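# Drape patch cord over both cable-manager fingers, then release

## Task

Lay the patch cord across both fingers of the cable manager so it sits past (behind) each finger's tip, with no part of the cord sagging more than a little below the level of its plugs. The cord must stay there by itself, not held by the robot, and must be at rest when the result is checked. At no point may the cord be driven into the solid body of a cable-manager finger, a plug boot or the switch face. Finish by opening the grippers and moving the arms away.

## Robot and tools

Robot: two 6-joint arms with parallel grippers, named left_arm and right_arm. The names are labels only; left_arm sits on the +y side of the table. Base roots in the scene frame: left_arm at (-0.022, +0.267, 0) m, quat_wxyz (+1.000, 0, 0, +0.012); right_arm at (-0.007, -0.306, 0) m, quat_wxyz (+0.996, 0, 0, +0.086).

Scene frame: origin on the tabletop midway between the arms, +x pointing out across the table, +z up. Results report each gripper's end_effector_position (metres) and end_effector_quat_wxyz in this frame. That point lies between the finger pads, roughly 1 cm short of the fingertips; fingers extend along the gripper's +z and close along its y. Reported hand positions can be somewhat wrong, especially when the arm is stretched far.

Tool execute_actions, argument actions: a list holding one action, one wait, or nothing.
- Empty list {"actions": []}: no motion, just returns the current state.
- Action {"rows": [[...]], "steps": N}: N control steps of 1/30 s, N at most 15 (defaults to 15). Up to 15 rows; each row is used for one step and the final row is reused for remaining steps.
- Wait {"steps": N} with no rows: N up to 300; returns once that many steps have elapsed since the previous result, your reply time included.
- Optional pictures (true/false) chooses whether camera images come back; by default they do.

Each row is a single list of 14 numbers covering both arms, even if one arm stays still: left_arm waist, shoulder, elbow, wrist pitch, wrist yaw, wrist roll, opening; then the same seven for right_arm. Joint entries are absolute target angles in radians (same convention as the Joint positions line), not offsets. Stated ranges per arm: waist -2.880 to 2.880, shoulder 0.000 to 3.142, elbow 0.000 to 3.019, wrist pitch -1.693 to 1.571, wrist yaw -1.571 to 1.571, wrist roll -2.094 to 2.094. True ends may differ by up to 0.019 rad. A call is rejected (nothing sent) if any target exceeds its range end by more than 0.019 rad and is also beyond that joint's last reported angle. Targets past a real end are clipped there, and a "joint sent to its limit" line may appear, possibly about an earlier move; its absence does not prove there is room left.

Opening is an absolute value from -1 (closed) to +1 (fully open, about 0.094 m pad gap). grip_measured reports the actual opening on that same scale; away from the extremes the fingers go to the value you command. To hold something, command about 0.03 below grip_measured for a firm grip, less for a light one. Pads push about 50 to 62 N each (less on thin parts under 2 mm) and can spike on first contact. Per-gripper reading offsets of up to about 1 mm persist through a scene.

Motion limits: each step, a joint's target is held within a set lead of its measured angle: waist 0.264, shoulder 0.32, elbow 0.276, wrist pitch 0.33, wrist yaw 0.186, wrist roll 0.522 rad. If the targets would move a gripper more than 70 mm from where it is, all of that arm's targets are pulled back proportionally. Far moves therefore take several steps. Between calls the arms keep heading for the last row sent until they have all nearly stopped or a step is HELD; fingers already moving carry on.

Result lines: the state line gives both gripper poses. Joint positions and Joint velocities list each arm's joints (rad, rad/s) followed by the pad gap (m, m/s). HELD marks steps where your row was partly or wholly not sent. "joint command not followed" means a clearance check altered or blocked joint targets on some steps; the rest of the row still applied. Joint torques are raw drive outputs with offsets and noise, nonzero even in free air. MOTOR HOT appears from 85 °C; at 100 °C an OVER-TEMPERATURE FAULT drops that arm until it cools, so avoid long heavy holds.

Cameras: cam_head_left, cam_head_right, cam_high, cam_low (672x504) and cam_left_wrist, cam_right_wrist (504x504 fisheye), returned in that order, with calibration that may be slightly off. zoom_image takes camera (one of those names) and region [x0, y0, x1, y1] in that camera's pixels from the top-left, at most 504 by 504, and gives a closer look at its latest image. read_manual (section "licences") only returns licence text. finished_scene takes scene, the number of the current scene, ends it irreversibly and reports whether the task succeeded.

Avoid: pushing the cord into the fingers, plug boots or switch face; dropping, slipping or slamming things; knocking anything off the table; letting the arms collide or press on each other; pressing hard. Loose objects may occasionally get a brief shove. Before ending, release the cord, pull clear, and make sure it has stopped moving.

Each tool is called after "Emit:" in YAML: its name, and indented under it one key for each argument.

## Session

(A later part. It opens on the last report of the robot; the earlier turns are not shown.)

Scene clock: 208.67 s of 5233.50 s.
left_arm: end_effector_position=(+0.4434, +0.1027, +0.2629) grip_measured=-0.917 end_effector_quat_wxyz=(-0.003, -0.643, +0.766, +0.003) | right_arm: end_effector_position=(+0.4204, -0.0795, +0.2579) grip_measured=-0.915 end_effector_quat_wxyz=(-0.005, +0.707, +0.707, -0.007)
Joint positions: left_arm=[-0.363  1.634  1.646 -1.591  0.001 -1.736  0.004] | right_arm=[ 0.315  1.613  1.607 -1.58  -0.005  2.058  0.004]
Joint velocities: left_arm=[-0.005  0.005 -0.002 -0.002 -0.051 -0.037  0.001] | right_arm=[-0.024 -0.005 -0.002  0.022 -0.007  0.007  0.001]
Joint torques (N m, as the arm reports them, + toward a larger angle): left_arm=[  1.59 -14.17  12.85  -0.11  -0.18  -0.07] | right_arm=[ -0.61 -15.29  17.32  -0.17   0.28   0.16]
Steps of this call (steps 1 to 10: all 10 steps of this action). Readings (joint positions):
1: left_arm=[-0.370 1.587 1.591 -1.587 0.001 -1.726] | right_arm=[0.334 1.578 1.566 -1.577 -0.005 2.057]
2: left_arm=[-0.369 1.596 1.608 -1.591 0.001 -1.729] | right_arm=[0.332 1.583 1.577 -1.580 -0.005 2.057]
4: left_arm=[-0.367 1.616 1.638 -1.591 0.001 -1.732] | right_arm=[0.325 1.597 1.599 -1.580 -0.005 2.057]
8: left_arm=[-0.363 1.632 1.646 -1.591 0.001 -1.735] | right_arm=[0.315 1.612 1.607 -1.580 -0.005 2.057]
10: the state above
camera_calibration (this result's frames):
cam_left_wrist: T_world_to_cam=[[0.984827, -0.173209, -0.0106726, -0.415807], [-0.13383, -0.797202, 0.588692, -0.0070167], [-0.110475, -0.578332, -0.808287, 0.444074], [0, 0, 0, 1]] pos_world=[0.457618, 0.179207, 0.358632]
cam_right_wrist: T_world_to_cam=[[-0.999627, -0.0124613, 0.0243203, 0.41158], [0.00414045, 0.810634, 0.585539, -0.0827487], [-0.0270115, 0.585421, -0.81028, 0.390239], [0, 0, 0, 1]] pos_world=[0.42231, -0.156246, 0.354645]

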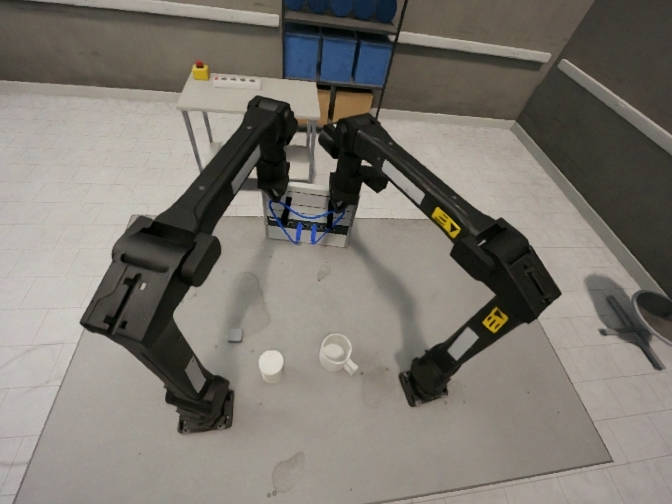

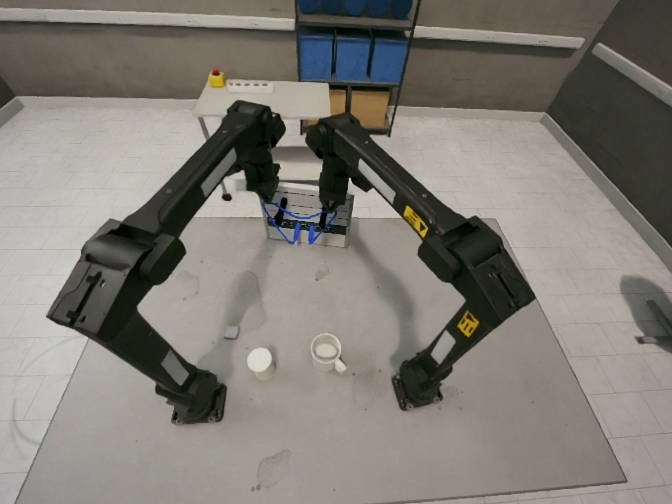

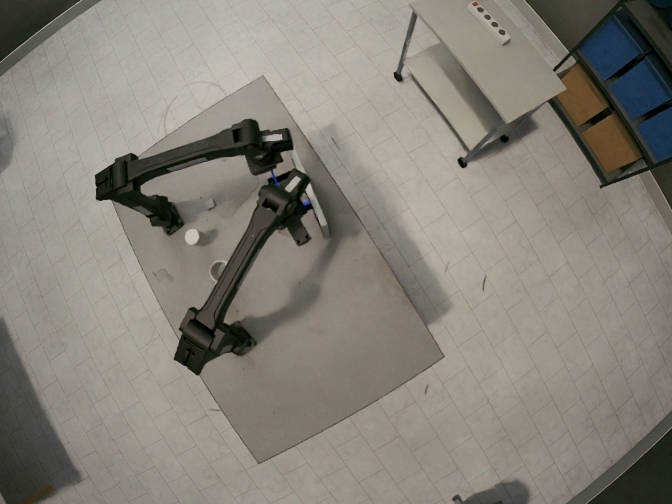

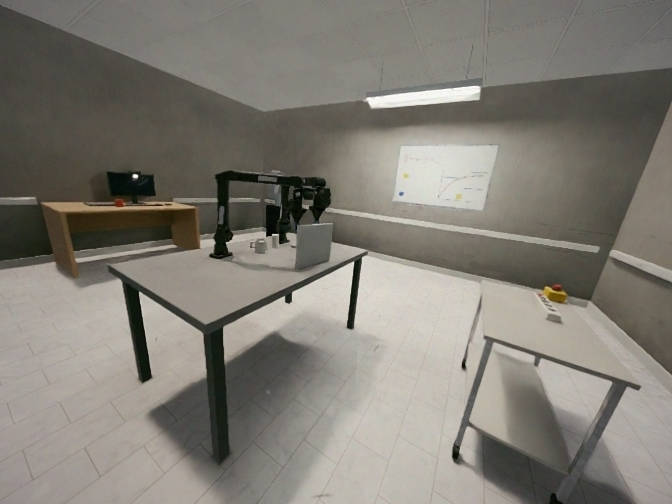

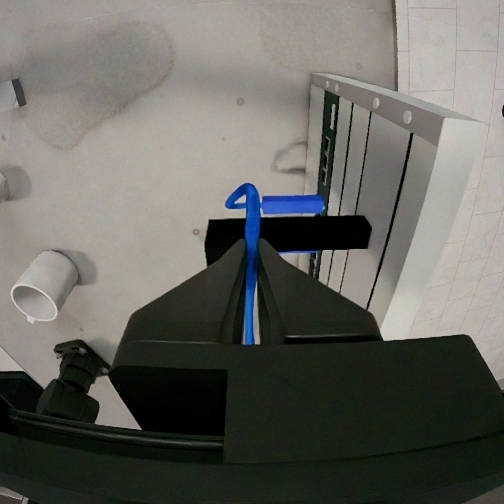

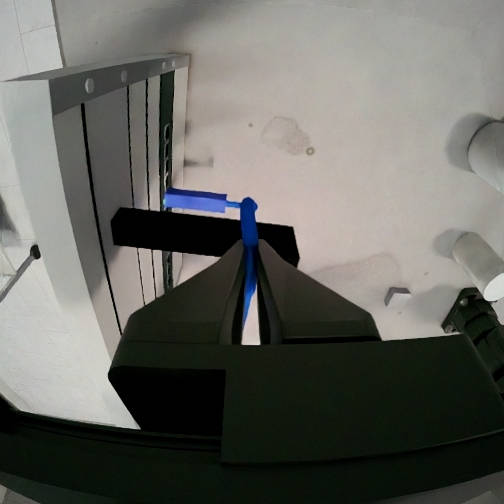

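Emit:
zoom_image:
  camera: "cam_head_left"
  region: [240, 160, 380, 265]

Region (240, 160, 380, 265) of cam_head_left's 672x504 image, scaled by 3.600, with more detail than that image has; it fills the top 378 rows of this view, and the rest is white.

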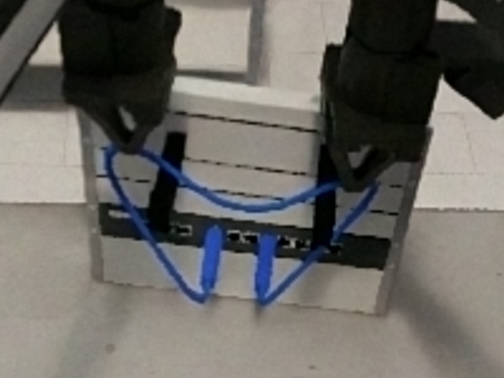

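Emit:
execute_actions:
  actions:
    - {"rows":[[-0.338,1.69,1.755,-1.605,0,-1.75,-0.94,0.282,1.648,1.725,-1.595,0,2.07,-0.94]],"steps":12}
  pictures: false

Emit:
execute_actions:
  actions:
    - {"rows":[[-0.345,1.686,1.64,-1.515,0,-1.75,-0.94,0.286,1.645,1.595,-1.50,0,2.07,-0.94]],"steps":15}

Scene clock: 221.27 s of 5233.50 s.
left_arm: end_effector_position=(+0.4633, +0.1011, +0.2588) grip_measured=-0.917 end_effector_quat_wxyz=(-0.003, -0.648, +0.762, +0.004) | right_arm: end_effector_position=(+0.4377, -0.0839, +0.2535) grip_measured=-0.915 end_effector_quat_wxyz=(-0.005, +0.716, +0.698, -0.008)
Joint positions: left_arm=[-0.353  1.688  1.704 -1.598  0.001 -1.739  0.004] | right_arm=[ 0.291  1.652  1.643 -1.582 -0.005  2.059  0.004]
Joint velocities: left_arm=[-0.005 -0.015 -0.007  0.022 -0.037  0.007  0.   ] | right_arm=[ 0.005 -0.005  0.007  0.002  0.022 -0.051  0.001]
Joint torques (N m, as the arm reports them, + toward a larger angle): left_arm=[  0.54 -14.1   13.04   0.04  -0.19  -0.08] | right_arm=[ -1.21 -15.17  17.13   0.11   0.25   0.23]
Steps of this call (steps 1 to 15: the robot went on to your last target; steps 16 to 90: nothing new was sent; then 9.20 s passed at rest; steps 91 to 102: all 12 steps of this action). Readings (joint positions):
91: left_arm=[-0.362 1.639 1.654 -1.595 0.001 -1.739] | right_arm=[0.313 1.616 1.611 -1.581 -0.005 2.058]
92: left_arm=[-0.361 1.648 1.670 -1.598 0.001 -1.739] | right_arm=[0.311 1.621 1.620 -1.582 -0.005 2.058]
94: left_arm=[-0.359 1.668 1.698 -1.598 0.001 -1.739] | right_arm=[0.303 1.635 1.638 -1.582 -0.005 2.058]
98: left_arm=[-0.354 1.686 1.704 -1.598 0.001 -1.739] | right_arm=[0.292 1.650 1.643 -1.582 -0.005 2.058]
102: the state above

Scene clock: 221.77 s of 5233.50 s.
left_arm: end_effector_position=(+0.4630, +0.1011, +0.2364) grip_measured=-0.917 end_effector_quat_wxyz=(-0.002, -0.648, +0.762, +0.002) | right_arm: end_effector_position=(+0.4412, -0.0822, +0.2375) grip_measured=-0.915 end_effector_quat_wxyz=(-0.002, +0.716, +0.698, +0.002)
Joint positions: left_arm=[-0.353  1.684  1.64  -1.531  0.001 -1.739  0.004] | right_arm=[ 0.291  1.649  1.599 -1.518 -0.005  2.059  0.004]
Joint velocities: left_arm=[-0.005 -0.015 -0.007 -0.002 -0.007 -0.022 -0.001] | right_arm=[-0.015  0.005 -0.002  0.017  0.022 -0.022 -0.   ]
Joint torques (N m, as the arm reports them, + toward a larger angle): left_arm=[  0.33 -14.11   8.93   0.88  -0.18  -0.07] | right_arm=[  0.72 -15.7    9.6    1.36   0.26   0.16]
Steps of this call (steps 1 to 15: all 15 steps of this action). Readings (joint positions):
1: left_arm=[-0.353 1.686 1.694 -1.582 0.001 -1.739] | right_arm=[0.291 1.651 1.636 -1.567 -0.005 2.059]
2: left_arm=[-0.353 1.681 1.678 -1.560 0.001 -1.739] | right_arm=[0.291 1.649 1.626 -1.547 -0.005 2.059]
4: left_arm=[-0.353 1.680 1.654 -1.542 0.001 -1.739] | right_arm=[0.291 1.649 1.609 -1.526 -0.005 2.059]
8: left_arm=[-0.353 1.684 1.640 -1.534 0.001 -1.739] | right_arm=[0.291 1.649 1.599 -1.520 -0.005 2.059]
15: the state above
camera_calibration (this result's frames):
cam_left_wrist: T_world_to_cam=[[0.986897, -0.161184, -0.00728662, -0.438669], [-0.126005, -0.798134, 0.589156, 0.00633773], [-0.100778, -0.580518, -0.807987, 0.419622], [0, 0, 0, 1]] pos_world=[0.476009, 0.17795, 0.332119]
cam_right_wrist: T_world_to_cam=[[-0.999881, 0.0125842, 0.00888042, 0.438693], [0.0153994, 0.805976, 0.591748, -0.0755614], [0.000289277, 0.591815, -0.806074, 0.363356], [0, 0, 0, 1]] pos_world=[0.4397, -0.15966, 0.33371]

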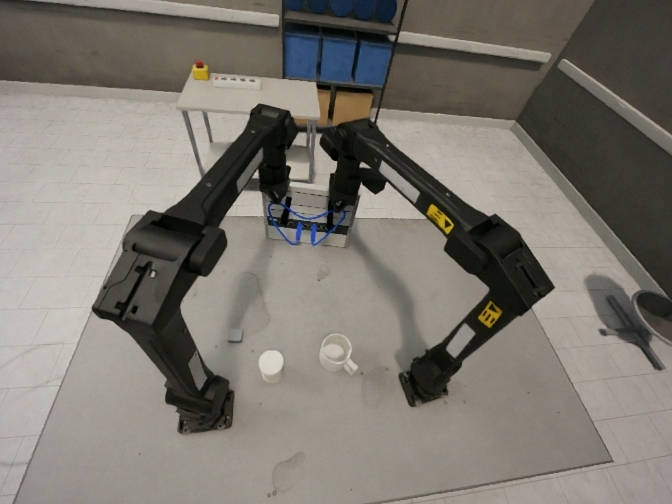

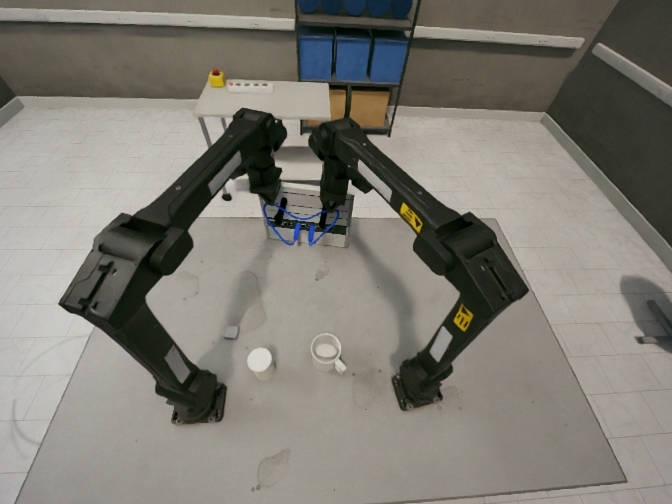

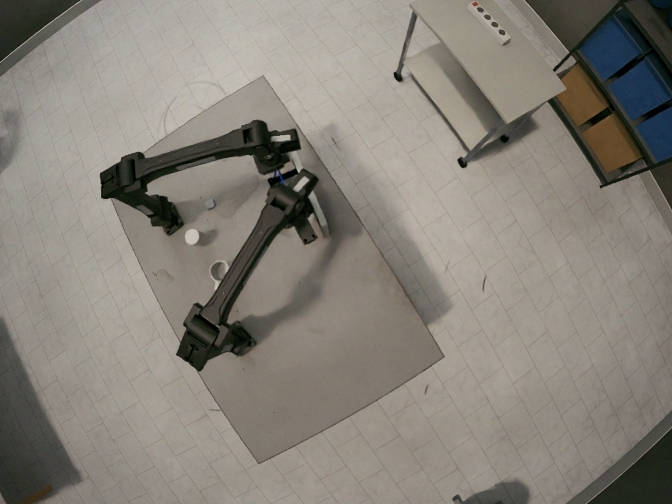

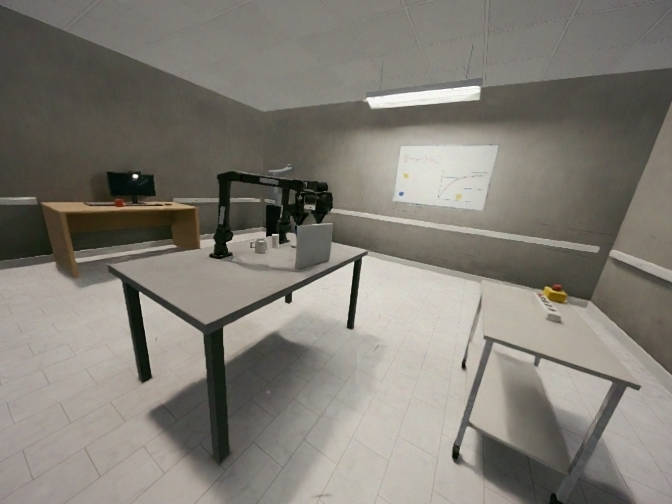

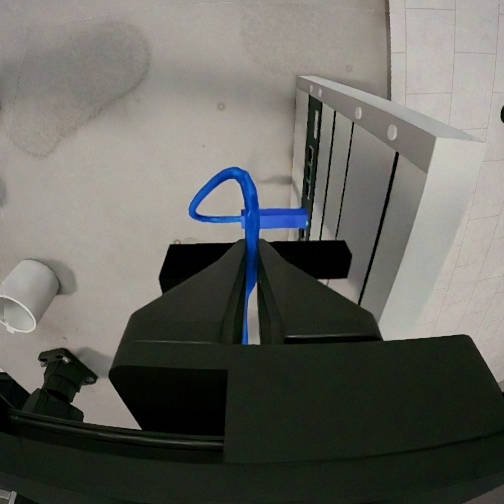

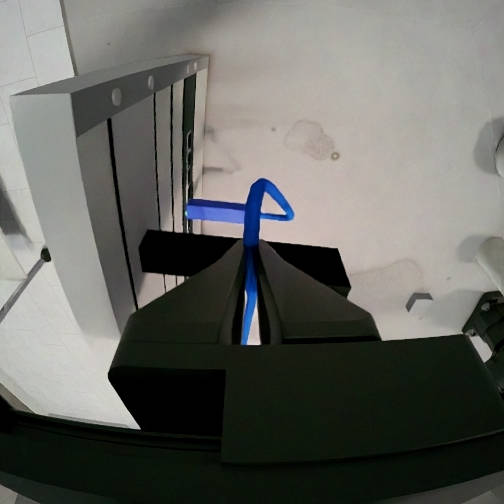

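Release and retreat.

Emit:
execute_actions:
  actions:
    - {"rows":[[-0.345,1.686,1.64,-1.515,0,-1.75,-0.7,0.286,1.645,1.595,-1.50,0,2.07,-0.7]],"steps":12}
  pictures: false

Emit:
execute_actions:
  actions:
    - {"rows":[[-0.345,1.69,1.83,-1.66,0,-1.75,-0.7,0.286,1.65,1.80,-1.65,0,2.07,-0.7]],"steps":12}
  pictures: false

Emit:
execute_actions:
  actions:
    - {"rows":[[0.1,1.4,1.55,-1.6,0,-1.5,-0.7,-0.2,1.4,1.55,-1.6,0,1.8,-0.7]],"steps":15}
  pictures: false

Emit:
execute_actions:
  actions:
    - {"steps":90}

Emit:
zoom_image:
  camera: "cam_head_left"
  region: [240, 160, 380, 265]

Scene clock: 232.07 s of 5233.50 s.
left_arm: end_effector_position=(+0.4635, +0.1010, +0.2364) grip_measured=-0.702 end_effector_quat_wxyz=(-0.001, -0.648, +0.762, +0.001) | right_arm: end_effector_position=(+0.4414, -0.0826, +0.2375) grip_measured=-0.702 end_effector_quat_wxyz=(-0.001, +0.716, +0.698, +0.001)
Joint positions: left_arm=[-0.353  1.684  1.64  -1.529  0.001 -1.739  0.014] | right_arm=[ 0.291  1.649  1.599 -1.518 -0.002  2.059  0.014]
Joint velocities: left_arm=[-0.005  0.005  0.007  0.007 -0.037 -0.022  0.   ] | right_arm=[-0.005 -0.015 -0.017 -0.022  0.066 -0.007  0.   ]
Joint torques (N m, as the arm reports them, + toward a larger angle): left_arm=[  0.55 -14.06   8.91   0.8   -0.19  -0.07] | right_arm=[ -0.34 -15.83   9.61   1.35   0.13   0.17]
Steps of this call (steps 1 to 15: the robot went on to your last target; steps 16 to 90: nothing new was sent; then 6.90 s passed at rest; steps 91 to 102: all 12 steps of this action). Readings (joint positions):
91: left_arm=[-0.353 1.684 1.640 -1.531 0.001 -1.739] | right_arm=[0.291 1.649 1.599 -1.518 -0.004 2.059]
92: left_arm=[-0.353 1.684 1.640 -1.530 0.001 -1.739] | right_arm=[0.291 1.649 1.599 -1.518 -0.003 2.059]
94: left_arm=[-0.353 1.684 1.640 -1.530 0.001 -1.739] | right_arm=[0.291 1.649 1.599 -1.518 -0.002 2.059]
98: left_arm=[-0.353 1.684 1.640 -1.529 0.001 -1.739] | right_arm=[0.291 1.649 1.599 -1.518 -0.002 2.059]
102: the state above

Scene clock: 232.47 s of 5233.50 s.
left_arm: end_effector_position=(+0.4692, +0.0991, +0.2981) grip_measured=-0.702 end_effector_quat_wxyz=(+0.010, -0.648, +0.761, -0.017) | right_arm: end_effector_position=(+0.4482, -0.0792, +0.2942) grip_measured=-0.702 end_effector_quat_wxyz=(+0.004, +0.716, +0.698, +0.017)
Joint positions: left_arm=[-0.353  1.678  1.794 -1.647  0.001 -1.739  0.014] | right_arm=[ 0.291  1.651  1.749 -1.634 -0.002  2.059  0.014]
Joint velocities: left_arm=[-0.005  0.015  0.002  0.002 -0.051  0.022 -0.   ] | right_arm=[ 0.005 -0.005 -0.012 -0.002 -0.037 -0.007 -0.001]
Joint torques (N m, as the arm reports them, + toward a larger angle): left_arm=[  0.31 -13.44  11.7    0.06  -0.17  -0.06] | right_arm=[  0.21 -15.06  14.26   0.17   0.14   0.17]
Steps of this call (steps 1 to 12: all 12 steps of this action). Readings (joint positions):
1: left_arm=[-0.353 1.688 1.659 -1.558 0.001 -1.739] | right_arm=[0.291 1.652 1.612 -1.542 -0.002 2.059]
2: left_arm=[-0.353 1.699 1.691 -1.597 0.001 -1.739] | right_arm=[0.291 1.659 1.636 -1.578 -0.002 2.059]
4: left_arm=[-0.353 1.705 1.749 -1.629 0.001 -1.739] | right_arm=[0.291 1.665 1.687 -1.615 -0.002 2.059]
8: left_arm=[-0.353 1.687 1.794 -1.642 0.001 -1.739] | right_arm=[0.291 1.657 1.747 -1.630 -0.002 2.059]
12: the state above

Scene clock: 232.97 s of 5233.50 s.
left_arm: end_effector_position=(+0.4010, +0.3390, +0.3352) grip_measured=-0.702 end_effector_quat_wxyz=(-0.049, +0.752, -0.656, +0.037) | right_arm: end_effector_position=(+0.4262, -0.3415, +0.3244) grip_measured=-0.702 end_effector_quat_wxyz=(+0.033, +0.818, +0.573, +0.036)
Joint positions: left_arm=[ 0.143  1.394  1.562 -1.616 -0.004 -1.54   0.014] | right_arm=[-0.25   1.422  1.564 -1.616  0.005  1.842  0.014]
Joint velocities: left_arm=[ 0.259 -0.23  -0.007 -0.012 -0.022  0.183 -0.001] | right_arm=[-0.288 -0.308  0.017 -0.007 -0.081 -0.168  0.   ]
Joint torques (N m, as the arm reports them, + toward a larger angle): left_arm=[-5.6  -8.58  7.95  1.2   0.01  0.14] | right_arm=[  7.13 -12.78   8.91   1.24  -0.19  -0.07]
Steps of this call (steps 1 to 15: all 15 steps of this action). Readings (joint positions):
1: left_arm=[-0.347 1.668 1.776 -1.638 0.002 -1.723] | right_arm=[0.283 1.644 1.736 -1.629 -0.004 2.041]
2: left_arm=[-0.337 1.647 1.738 -1.630 0.003 -1.706] | right_arm=[0.270 1.629 1.708 -1.625 -0.005 2.022]
4: left_arm=[-0.293 1.598 1.668 -1.629 0.003 -1.675] | right_arm=[0.216 1.592 1.654 -1.625 -0.006 1.987]
8: left_arm=[-0.141 1.504 1.594 -1.628 0.003 -1.622] | right_arm=[0.047 1.524 1.597 -1.625 -0.006 1.930]
15: the state above

Scene clock: 235.97 s of 5233.50 s.
left_arm: end_effector_position=(+0.4014, +0.3229, +0.3348) grip_measured=-0.702 end_effector_quat_wxyz=(-0.048, +0.731, -0.680, +0.038) | right_arm: end_effector_position=(+0.4216, -0.3167, +0.3346) grip_measured=-0.702 end_effector_quat_wxyz=(+0.038, +0.793, +0.607, +0.047)
Joint positions: left_arm=[ 0.107  1.389  1.556 -1.616 -0.002 -1.512  0.014] | right_arm=[-0.195  1.395  1.562 -1.616  0.001  1.811  0.014]
Joint velocities: left_arm=[-0.015 -0.005 -0.002  0.012  0.081  0.007  0.   ] | right_arm=[-0.005  0.005 -0.002 -0.012 -0.007 -0.037  0.001]
Joint torques (N m, as the arm reports them, + toward a larger angle): left_arm=[-0.89 -9.32  8.46  1.07 -0.05  0.13] | right_arm=[ -0.45 -11.24   8.99   1.58   0.05  -0.03]
Steps of this call (steps 1 to 30: the robot went on to your last target; steps 31 to 90: nothing new was sent). Readings (joint positions):
1: left_arm=[0.146 1.388 1.562 -1.616 -0.004 -1.535] | right_arm=[-0.255 1.412 1.564 -1.616 0.005 1.836]
2: left_arm=[0.143 1.385 1.562 -1.616 -0.004 -1.530] | right_arm=[-0.250 1.404 1.564 -1.616 0.005 1.831]
4: left_arm=[0.128 1.385 1.562 -1.616 -0.004 -1.524] | right_arm=[-0.229 1.396 1.564 -1.616 0.004 1.824]
8: left_arm=[0.107 1.388 1.557 -1.616 -0.002 -1.517] | right_arm=[-0.197 1.395 1.562 -1.616 0.001 1.817]
90: the state above
All arms were judged still, so your last target was given up. Only a new action makes them travel on or press farther. Fingers that are still opening or closing keep moving.
camera_calibration (this result's frames):
cam_left_wrist: T_world_to_cam=[[0.990383, 0.0702, 0.119217, -0.459831], [-0.0115578, -0.816712, 0.57693, 0.0817522], [0.137866, -0.57276, -0.808046, 0.523379], [0, 0, 0, 1]] pos_world=[0.384198, 0.398818, 0.430568]
cam_right_wrist: T_world_to_cam=[[-0.962418, 0.248277, -0.110041, 0.519862], [0.13316, 0.784576, 0.605565, -0.00471422], [0.236684, 0.568154, -0.788151, 0.467296], [0, 0, 0, 1]] pos_world=[0.390352, -0.390867, 0.42836]

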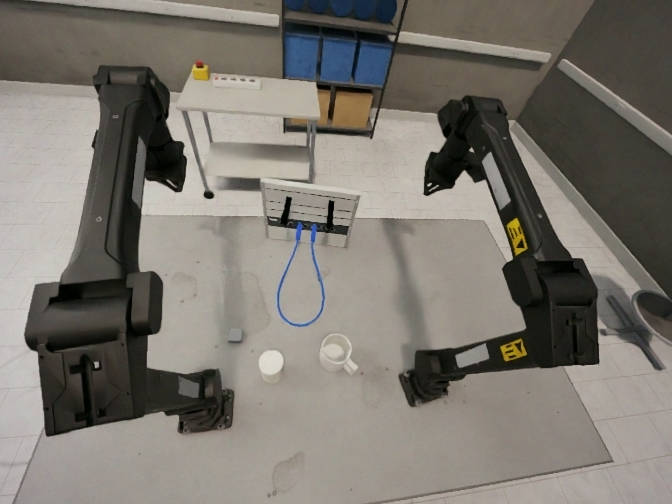

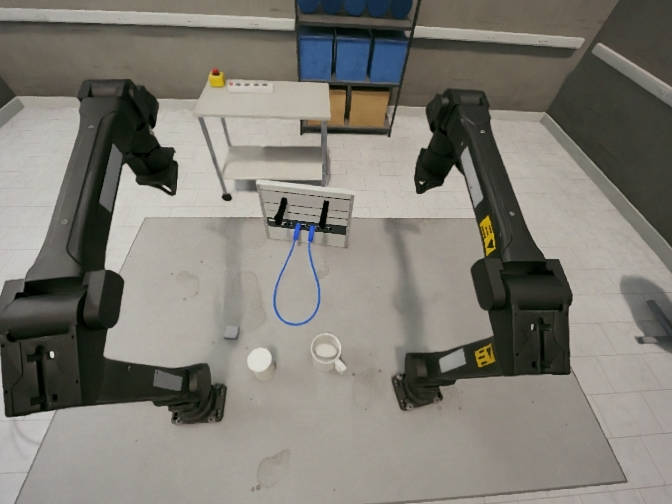

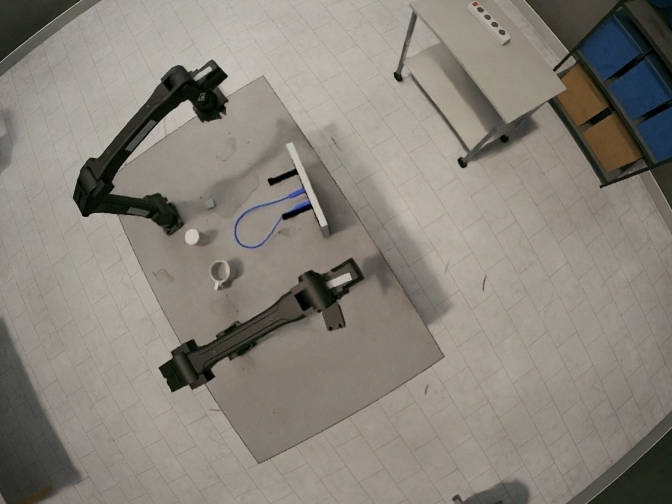

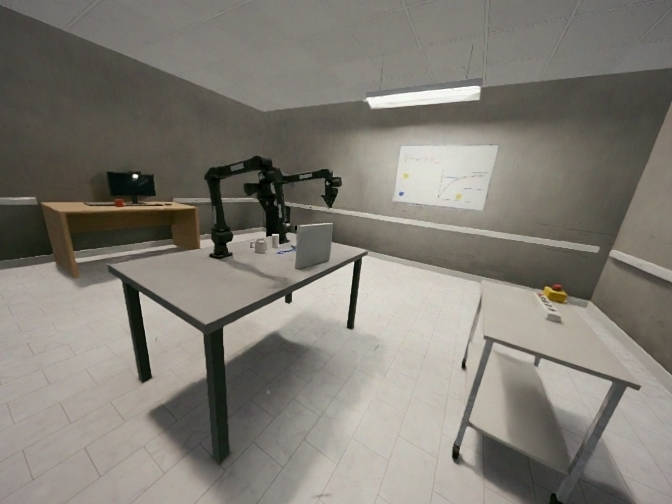

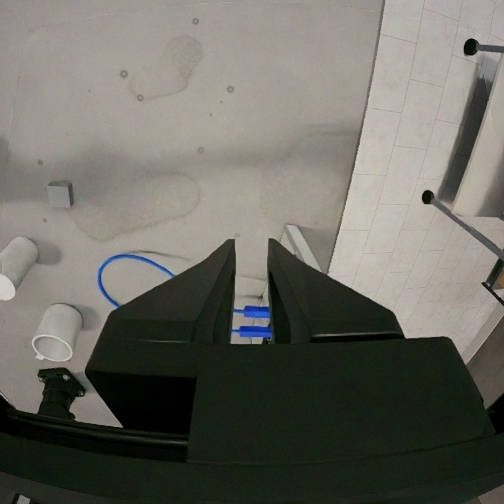

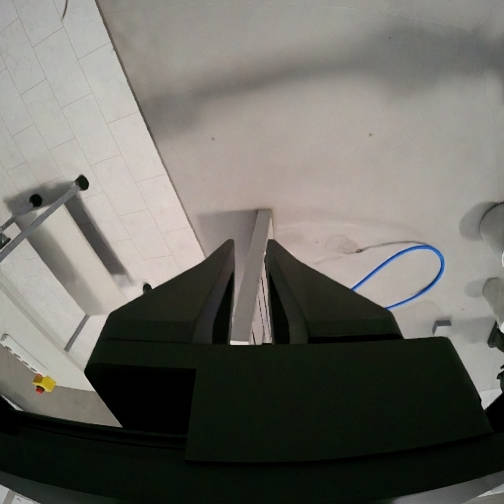

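Region (240, 160, 380, 265) of cam_head_left's 672x504 image, scaled by 3.600, with more detail than that image has; it fills the top 378 rows of this view, and the rest is white.

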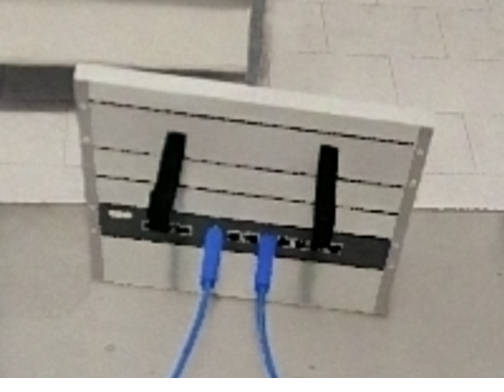

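Emit:
execute_actions:
  actions:
    - {"rows":[[-0.213,1.206,0.9,-1.215,0,-0.9,0,0.40,1.40,1.15,-1.25,0,1.3,0]],"steps":15}
  pictures: false

Emit:
execute_actions:
  actions:
    - {"rows":[[-0.213,1.206,0.9,-1.215,0,-0.9,0,0.58,1.45,1.0,-1.05,0,1.15,0]],"steps":15}
  pictures: false

Emit:
execute_actions:
  actions:
    - {"rows":[[-0.213,1.206,0.9,-1.215,0,-0.9,0,0.58,1.515,0.885,-0.92,0,1.14,0]],"steps":15}

Scene clock: 265.00 s of 5233.50 s.
left_arm: end_effector_position=(+0.2827, +0.2070, +0.1348) grip_measured=-0.002 end_effector_quat_wxyz=(-0.008, -0.377, +0.926, +0.005) | right_arm: end_effector_position=(+0.3347, -0.0810, +0.1752) grip_measured=-0.002 end_effector_quat_wxyz=(+0.011, +0.391, +0.920, +0.020)
Joint positions: left_arm=[-0.218  1.22   0.876 -1.246  0.    -0.966  0.047] | right_arm=[ 0.41   1.409  1.159 -1.275 -0.004  1.385  0.047]
Joint velocities: left_arm=[ 0.005  0.054  0.042  0.046  0.022  0.33  -0.   ] | right_arm=[ 0.991  0.054 -0.154  0.115 -0.037 -0.579 -0.001]
Joint torques (N m, as the arm reports them, + toward a larger angle): left_arm=[-0.12 -8.47 10.51  1.39 -0.16  0.12] | right_arm=[ -5.63 -12.59   9.77   1.37   0.28  -0.01]
Steps of this call (steps 1 to 90: nothing new was sent; then 25.53 s passed at rest; steps 91 to 105: all 15 steps of this action). Readings (joint positions):
91: left_arm=[0.096 1.375 1.527 -1.569 -0.007 -1.461] | right_arm=[-0.187 1.392 1.544 -1.586 0.005 1.775]
92: left_arm=[0.074 1.346 1.471 -1.495 -0.008 -1.401] | right_arm=[-0.169 1.381 1.512 -1.536 0.006 1.735]
94: left_arm=[-0.003 1.290 1.355 -1.394 -0.008 -1.300] | right_arm=[-0.107 1.374 1.440 -1.461 0.006 1.667]
98: left_arm=[-0.163 1.215 1.128 -1.288 -0.001 -1.147] | right_arm=[0.054 1.380 1.293 -1.366 0.006 1.557]
105: the state above

Scene clock: 265.50 s of 5233.50 s.
left_arm: end_effector_position=(+0.2865, +0.2062, +0.1369) grip_measured=-0.002 end_effector_quat_wxyz=(+0.002, -0.352, +0.936, -0.001) | right_arm: end_effector_position=(+0.2836, -0.0335, +0.0976) grip_measured=-0.002 end_effector_quat_wxyz=(+0.010, +0.207, +0.978, +0.016)
Joint positions: left_arm=[-0.218  1.213  0.876 -1.23   0.    -0.914  0.047] | right_arm=[ 0.582  1.461  0.996 -1.068 -0.002  1.17   0.047]
Joint velocities: left_arm=[ 0.005 -0.024 -0.002 -0.007 -0.007 -0.022 -0.001] | right_arm=[-0.034  0.005  0.022 -0.002 -0.037 -0.139 -0.   ]
Joint torques (N m, as the arm reports them, + toward a larger angle): left_arm=[ 0.2  -7.99 10.49  0.89 -0.13  0.1 ] | right_arm=[  0.65 -12.43   9.38   1.1    0.1   -0.05]
Steps of this call (steps 1 to 15: all 15 steps of this action). Readings (joint positions):
1: left_arm=[-0.218 1.221 0.876 -1.241 0.000 -0.955] | right_arm=[0.447 1.410 1.140 -1.242 -0.001 1.357]
2: left_arm=[-0.218 1.219 0.876 -1.235 0.000 -0.946] | right_arm=[0.482 1.408 1.113 -1.188 -0.001 1.326]
4: left_arm=[-0.218 1.216 0.876 -1.231 0.000 -0.934] | right_arm=[0.554 1.415 1.052 -1.107 -0.001 1.266]
8: left_arm=[-0.218 1.213 0.876 -1.230 0.000 -0.921] | right_arm=[0.610 1.454 0.998 -1.078 -0.003 1.203]
15: the state above

Scene clock: 266.00 s of 5233.50 s.
left_arm: end_effector_position=(+0.2865, +0.2062, +0.1369) grip_measured=-0.002 end_effector_quat_wxyz=(+0.002, -0.351, +0.936, -0.001) | right_arm: end_effector_position=(+0.2674, -0.0488, +0.0383) grip_measured=-0.002 end_effector_quat_wxyz=(-0.002, +0.198, +0.980, -0.002)
Joint positions: left_arm=[-0.218  1.213  0.876 -1.23   0.    -0.912  0.047] | right_arm=[ 0.582  1.522  0.883 -0.938 -0.001  1.152  0.047]
Joint velocities: left_arm=[ 0.005 -0.005 -0.007 -0.017 -0.051  0.037 -0.   ] | right_arm=[-0.015 -0.005 -0.012  0.022  0.022 -0.066 -0.001]
Joint torques (N m, as the arm reports them, + toward a larger angle): left_arm=[ 0.18 -7.54 10.47  0.88 -0.13  0.13] | right_arm=[  0.47 -12.49   7.97   1.21   0.1   -0.02]
Steps of this call (steps 1 to 15: all 15 steps of this action). Readings (joint positions):
1: left_arm=[-0.218 1.213 0.876 -1.230 0.000 -0.913] | right_arm=[0.582 1.461 0.983 -1.037 -0.001 1.167]
2: left_arm=[-0.218 1.213 0.876 -1.230 0.000 -0.913] | right_arm=[0.582 1.461 0.962 -0.993 -0.001 1.163]
4: left_arm=[-0.218 1.213 0.876 -1.230 0.000 -0.913] | right_arm=[0.582 1.476 0.920 -0.953 -0.001 1.159]
8: left_arm=[-0.218 1.213 0.876 -1.230 0.000 -0.912] | right_arm=[0.582 1.517 0.884 -0.946 -0.001 1.155]
15: the state above
camera_calibration (this result's frames):
cam_left_wrist: T_world_to_cam=[[0.657342, -0.753592, 0.000620069, -0.0327078], [-0.6102, -0.531782, 0.587251, 0.210647], [-0.442218, -0.386403, -0.809405, 0.440382], [0, 0, 0, 1]] pos_world=[0.344782, 0.257535, 0.232765]
cam_right_wrist: T_world_to_cam=[[-0.376044, -0.926505, 0.0134254, 0.0534731], [-0.744689, 0.310808, 0.590624, 0.197256], [-0.551389, 0.212103, -0.806835, 0.312139], [0, 0, 0, 1]] pos_world=[0.339112, -0.0779713, 0.134623]

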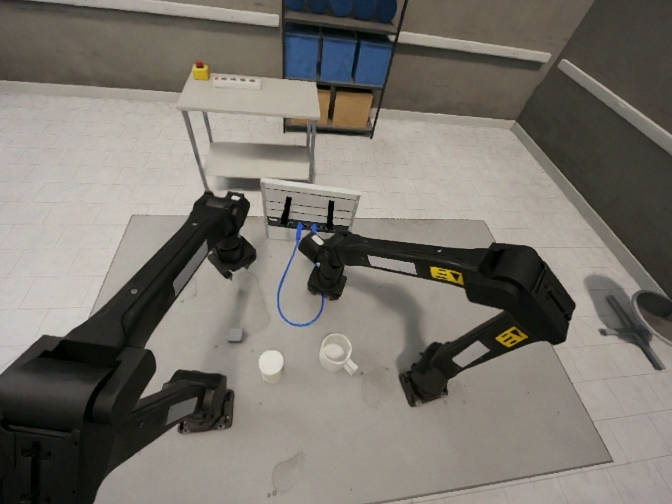

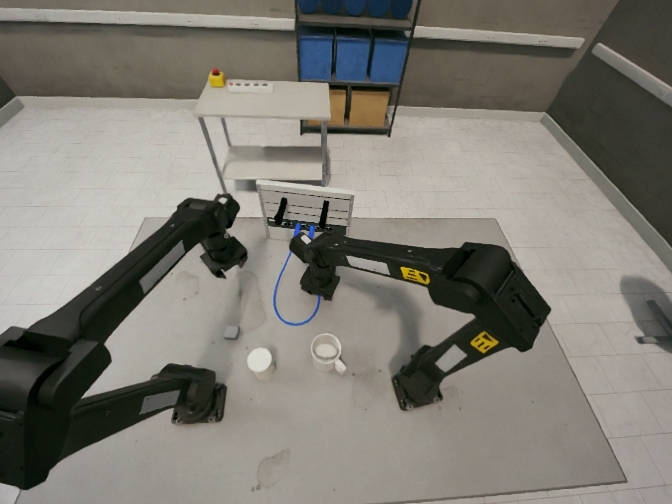

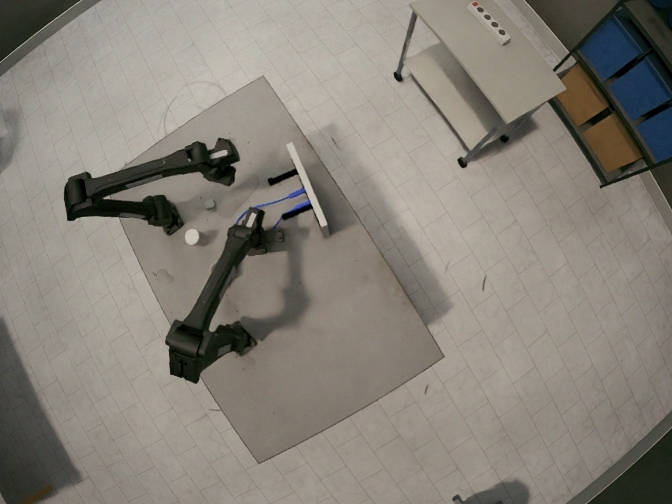

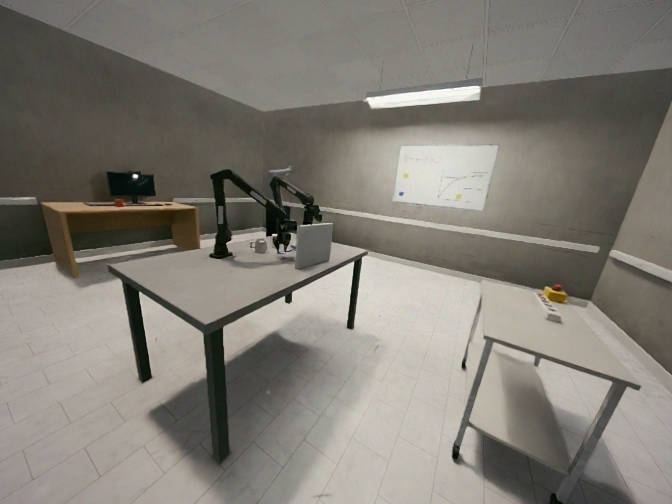

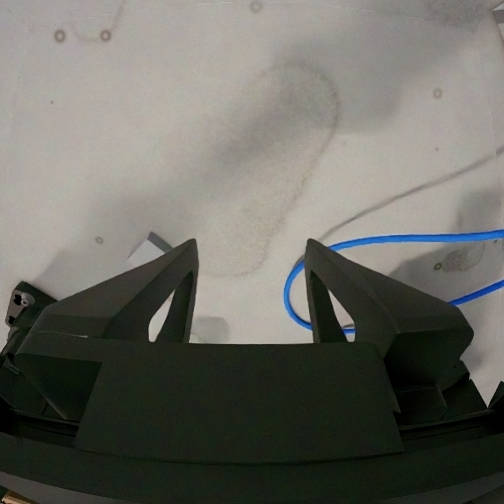

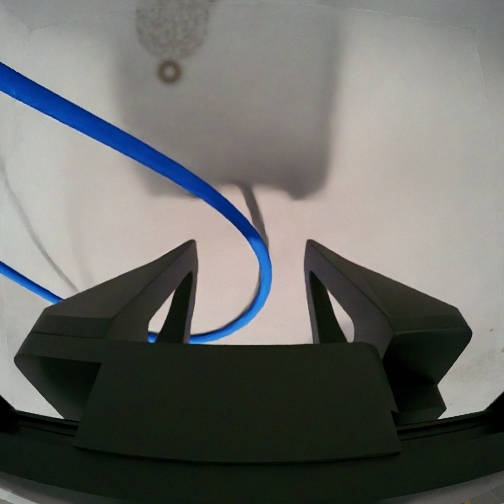

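Emit:
execute_actions:
  actions:
    - {"rows":[[-0.213,1.206,0.9,-1.215,0,-0.9,0,0.612,1.50,0.855,-0.925,0,0.92,0],[-0.213,1.206,0.9,-1.215,0,-0.9,0,0.612,1.50,0.855,-0.925,0,0.92,0],[-0.213,1.206,0.9,-1.215,0,-0.9,0,0.612,1.50,0.855,-0.925,0,0.92,0],[-0.213,1.206,0.9,-1.215,0,-0.9,0,0.612,1.50,0.855,-0.925,0,0.92,0],[-0.213,1.206,0.9,-1.215,0,-0.9,0,0.612,1.50,0.855,-0.925,0,0.92,0],[-0.213,1.206,0.9,-1.215,0,-0.9,0,0.612,1.50,0.855,-0.925,0,0.92,0],[-0.213,1.206,0.9,-1.215,0,-0.9,0,0.612,1.50,0.855,-0.925,0,0.92,0],[-0.213,1.206,0.9,-1.215,0,-0.9,0,0.612,1.54,0.819,-0.832,0,0.92,0]],"steps":15}
  pictures: false

Emit:
execute_actions:
  actions:
    - {"steps":15}

Scene clock: 282.77 s of 5233.50 s.
left_arm: end_effector_position=(+0.2865, +0.2062, +0.1369) grip_measured=-0.002 end_effector_quat_wxyz=(+0.002, -0.351, +0.936, -0.001) | right_arm: end_effector_position=(+0.2553, -0.0460, +0.0195) grip_measured=-0.002 end_effector_quat_wxyz=(+0.005, +0.079, +0.997, +0.006)
Joint positions: left_arm=[-0.218  1.213  0.876 -1.23   0.    -0.912  0.047] | right_arm=[ 0.61   1.528  0.827 -0.853 -0.001  0.939  0.047]
Joint velocities: left_arm=[-0.015 -0.015  0.002  0.007 -0.037 -0.022 -0.   ] | right_arm=[-0.005  0.005 -0.022  0.012 -0.051 -0.037 -0.001]
Joint torques (N m, as the arm reports them, + toward a larger angle): left_arm=[ 0.28 -7.74 10.46  0.9  -0.14  0.12] | right_arm=[ 1.51 -9.49  7.22  1.53  0.   -0.04]
Steps of this call (steps 1 to 15: the robot went on to your last target; steps 16 to 90: nothing new was sent; then 13.27 s passed at rest; steps 91 to 105: all 15 steps of this action). Readings (joint positions):
91: left_arm=[-0.218 1.213 0.876 -1.230 0.000 -0.912] | right_arm=[0.583 1.522 0.881 -0.937 -0.001 1.115]
92: left_arm=[-0.218 1.213 0.876 -1.230 0.000 -0.912] | right_arm=[0.587 1.521 0.878 -0.937 -0.001 1.078]
94: left_arm=[-0.218 1.213 0.876 -1.230 0.000 -0.912] | right_arm=[0.598 1.520 0.870 -0.937 -0.001 1.025]
98: left_arm=[-0.218 1.213 0.876 -1.230 0.000 -0.912] | right_arm=[0.610 1.520 0.858 -0.918 -0.001 0.969]
105: the state above

Scene clock: 283.27 s of 5233.50 s.
left_arm: end_effector_position=(+0.2865, +0.2062, +0.1369) grip_measured=-0.002 end_effector_quat_wxyz=(+0.002, -0.351, +0.936, -0.001) | right_arm: end_effector_position=(+0.2558, -0.0456, +0.0194) grip_measured=-0.002 end_effector_quat_wxyz=(+0.006, +0.075, +0.997, +0.007)
Joint positions: left_arm=[-0.218  1.213  0.876 -1.23   0.    -0.912  0.047] | right_arm=[ 0.61   1.529  0.827 -0.851 -0.001  0.932  0.047]
Joint velocities: left_arm=[ 0.005  0.015  0.007 -0.002  0.037  0.037  0.   ] | right_arm=[-0.005 -0.005 -0.007 -0.012 -0.022  0.007 -0.   ]
Joint torques (N m, as the arm reports them, + toward a larger angle): left_arm=[ 0.23 -7.73 10.46  0.93 -0.13  0.14] | right_arm=[  0.68 -10.73   7.     1.48   0.1   -0.06]
Steps of this call (steps 1 to 15: the robot went on to your last target). Readings (joint positions):
1: left_arm=[-0.218 1.213 0.876 -1.230 0.000 -0.912] | right_arm=[0.610 1.529 0.827 -0.853 -0.001 0.938]
2: left_arm=[-0.218 1.213 0.876 -1.230 0.000 -0.912] | right_arm=[0.610 1.529 0.827 -0.852 -0.001 0.936]
4: left_arm=[-0.218 1.213 0.876 -1.230 0.000 -0.912] | right_arm=[0.610 1.529 0.827 -0.851 -0.001 0.935]
8: left_arm=[-0.218 1.213 0.876 -1.230 0.000 -0.912] | right_arm=[0.610 1.529 0.827 -0.851 -0.001 0.933]
15: the state above
All arms were judged still, so your last target was given up. Only a new action makes them travel on or press farther. Fingers that are still opening or closing keep moving.
camera_calibration (this result's frames):
cam_left_wrist: T_world_to_cam=[[0.657055, -0.753842, 0.000619278, -0.0325736], [-0.610403, -0.53155, 0.58725, 0.210658], [-0.442365, -0.386233, -0.809405, 0.440389], [0, 0, 0, 1]] pos_world=[0.344801, 0.257513, 0.232765]
cam_right_wrist: T_world_to_cam=[[-0.136449, -0.990624, -0.00675233, -0.0115129], [-0.808381, 0.107401, 0.578779, 0.205989], [-0.572627, 0.0844321, -0.815457, 0.289555], [0, 0, 0, 1]] pos_world=[0.330754, -0.0579762, 0.11682]

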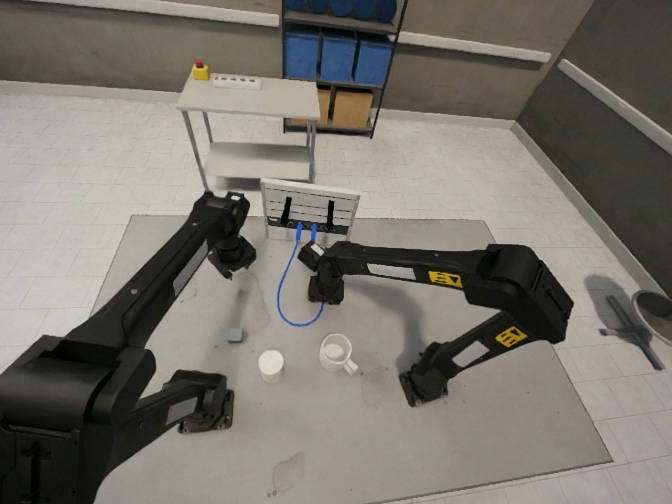

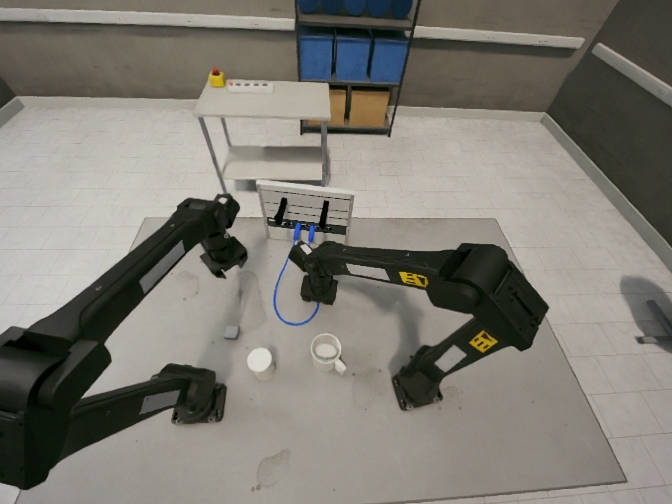

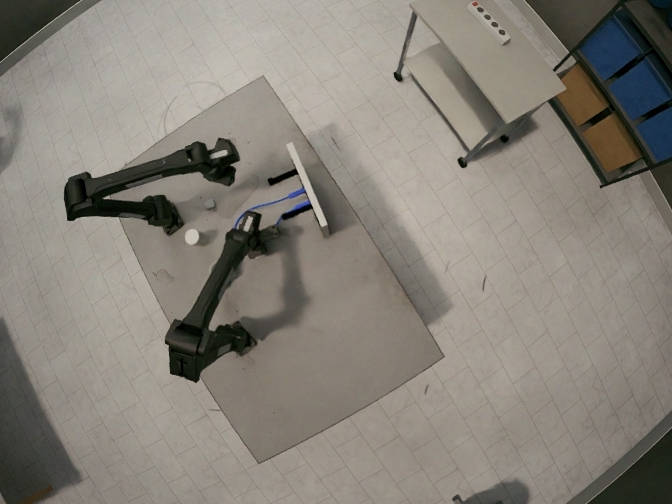

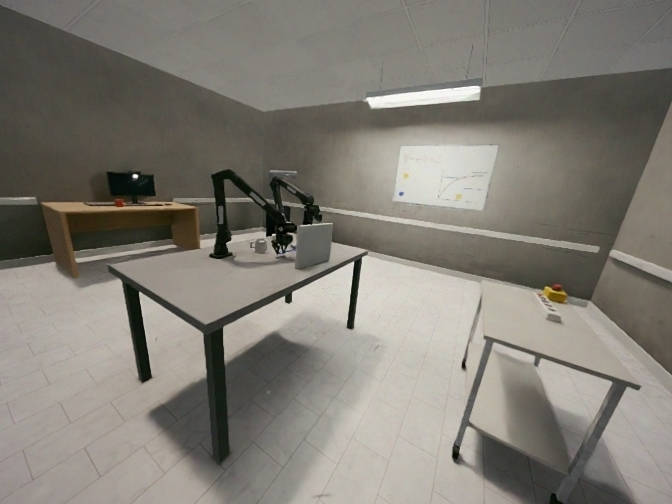

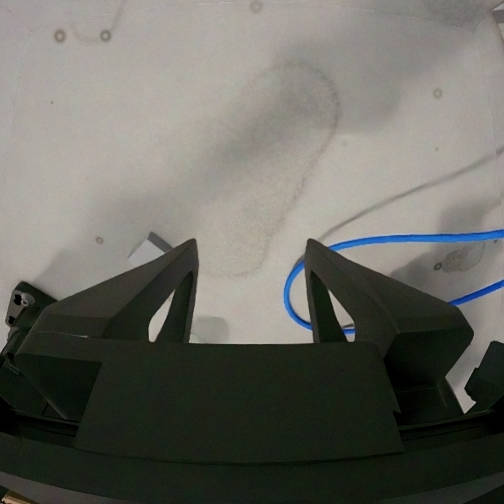

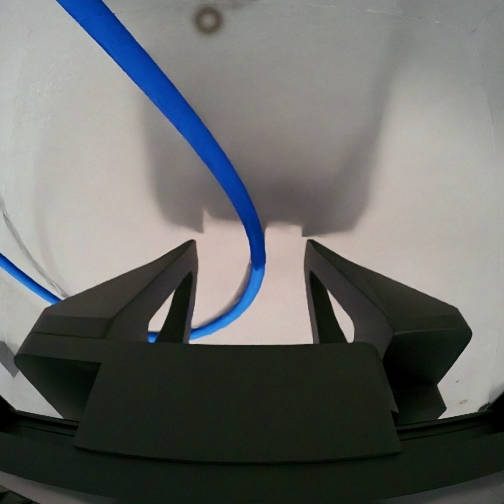

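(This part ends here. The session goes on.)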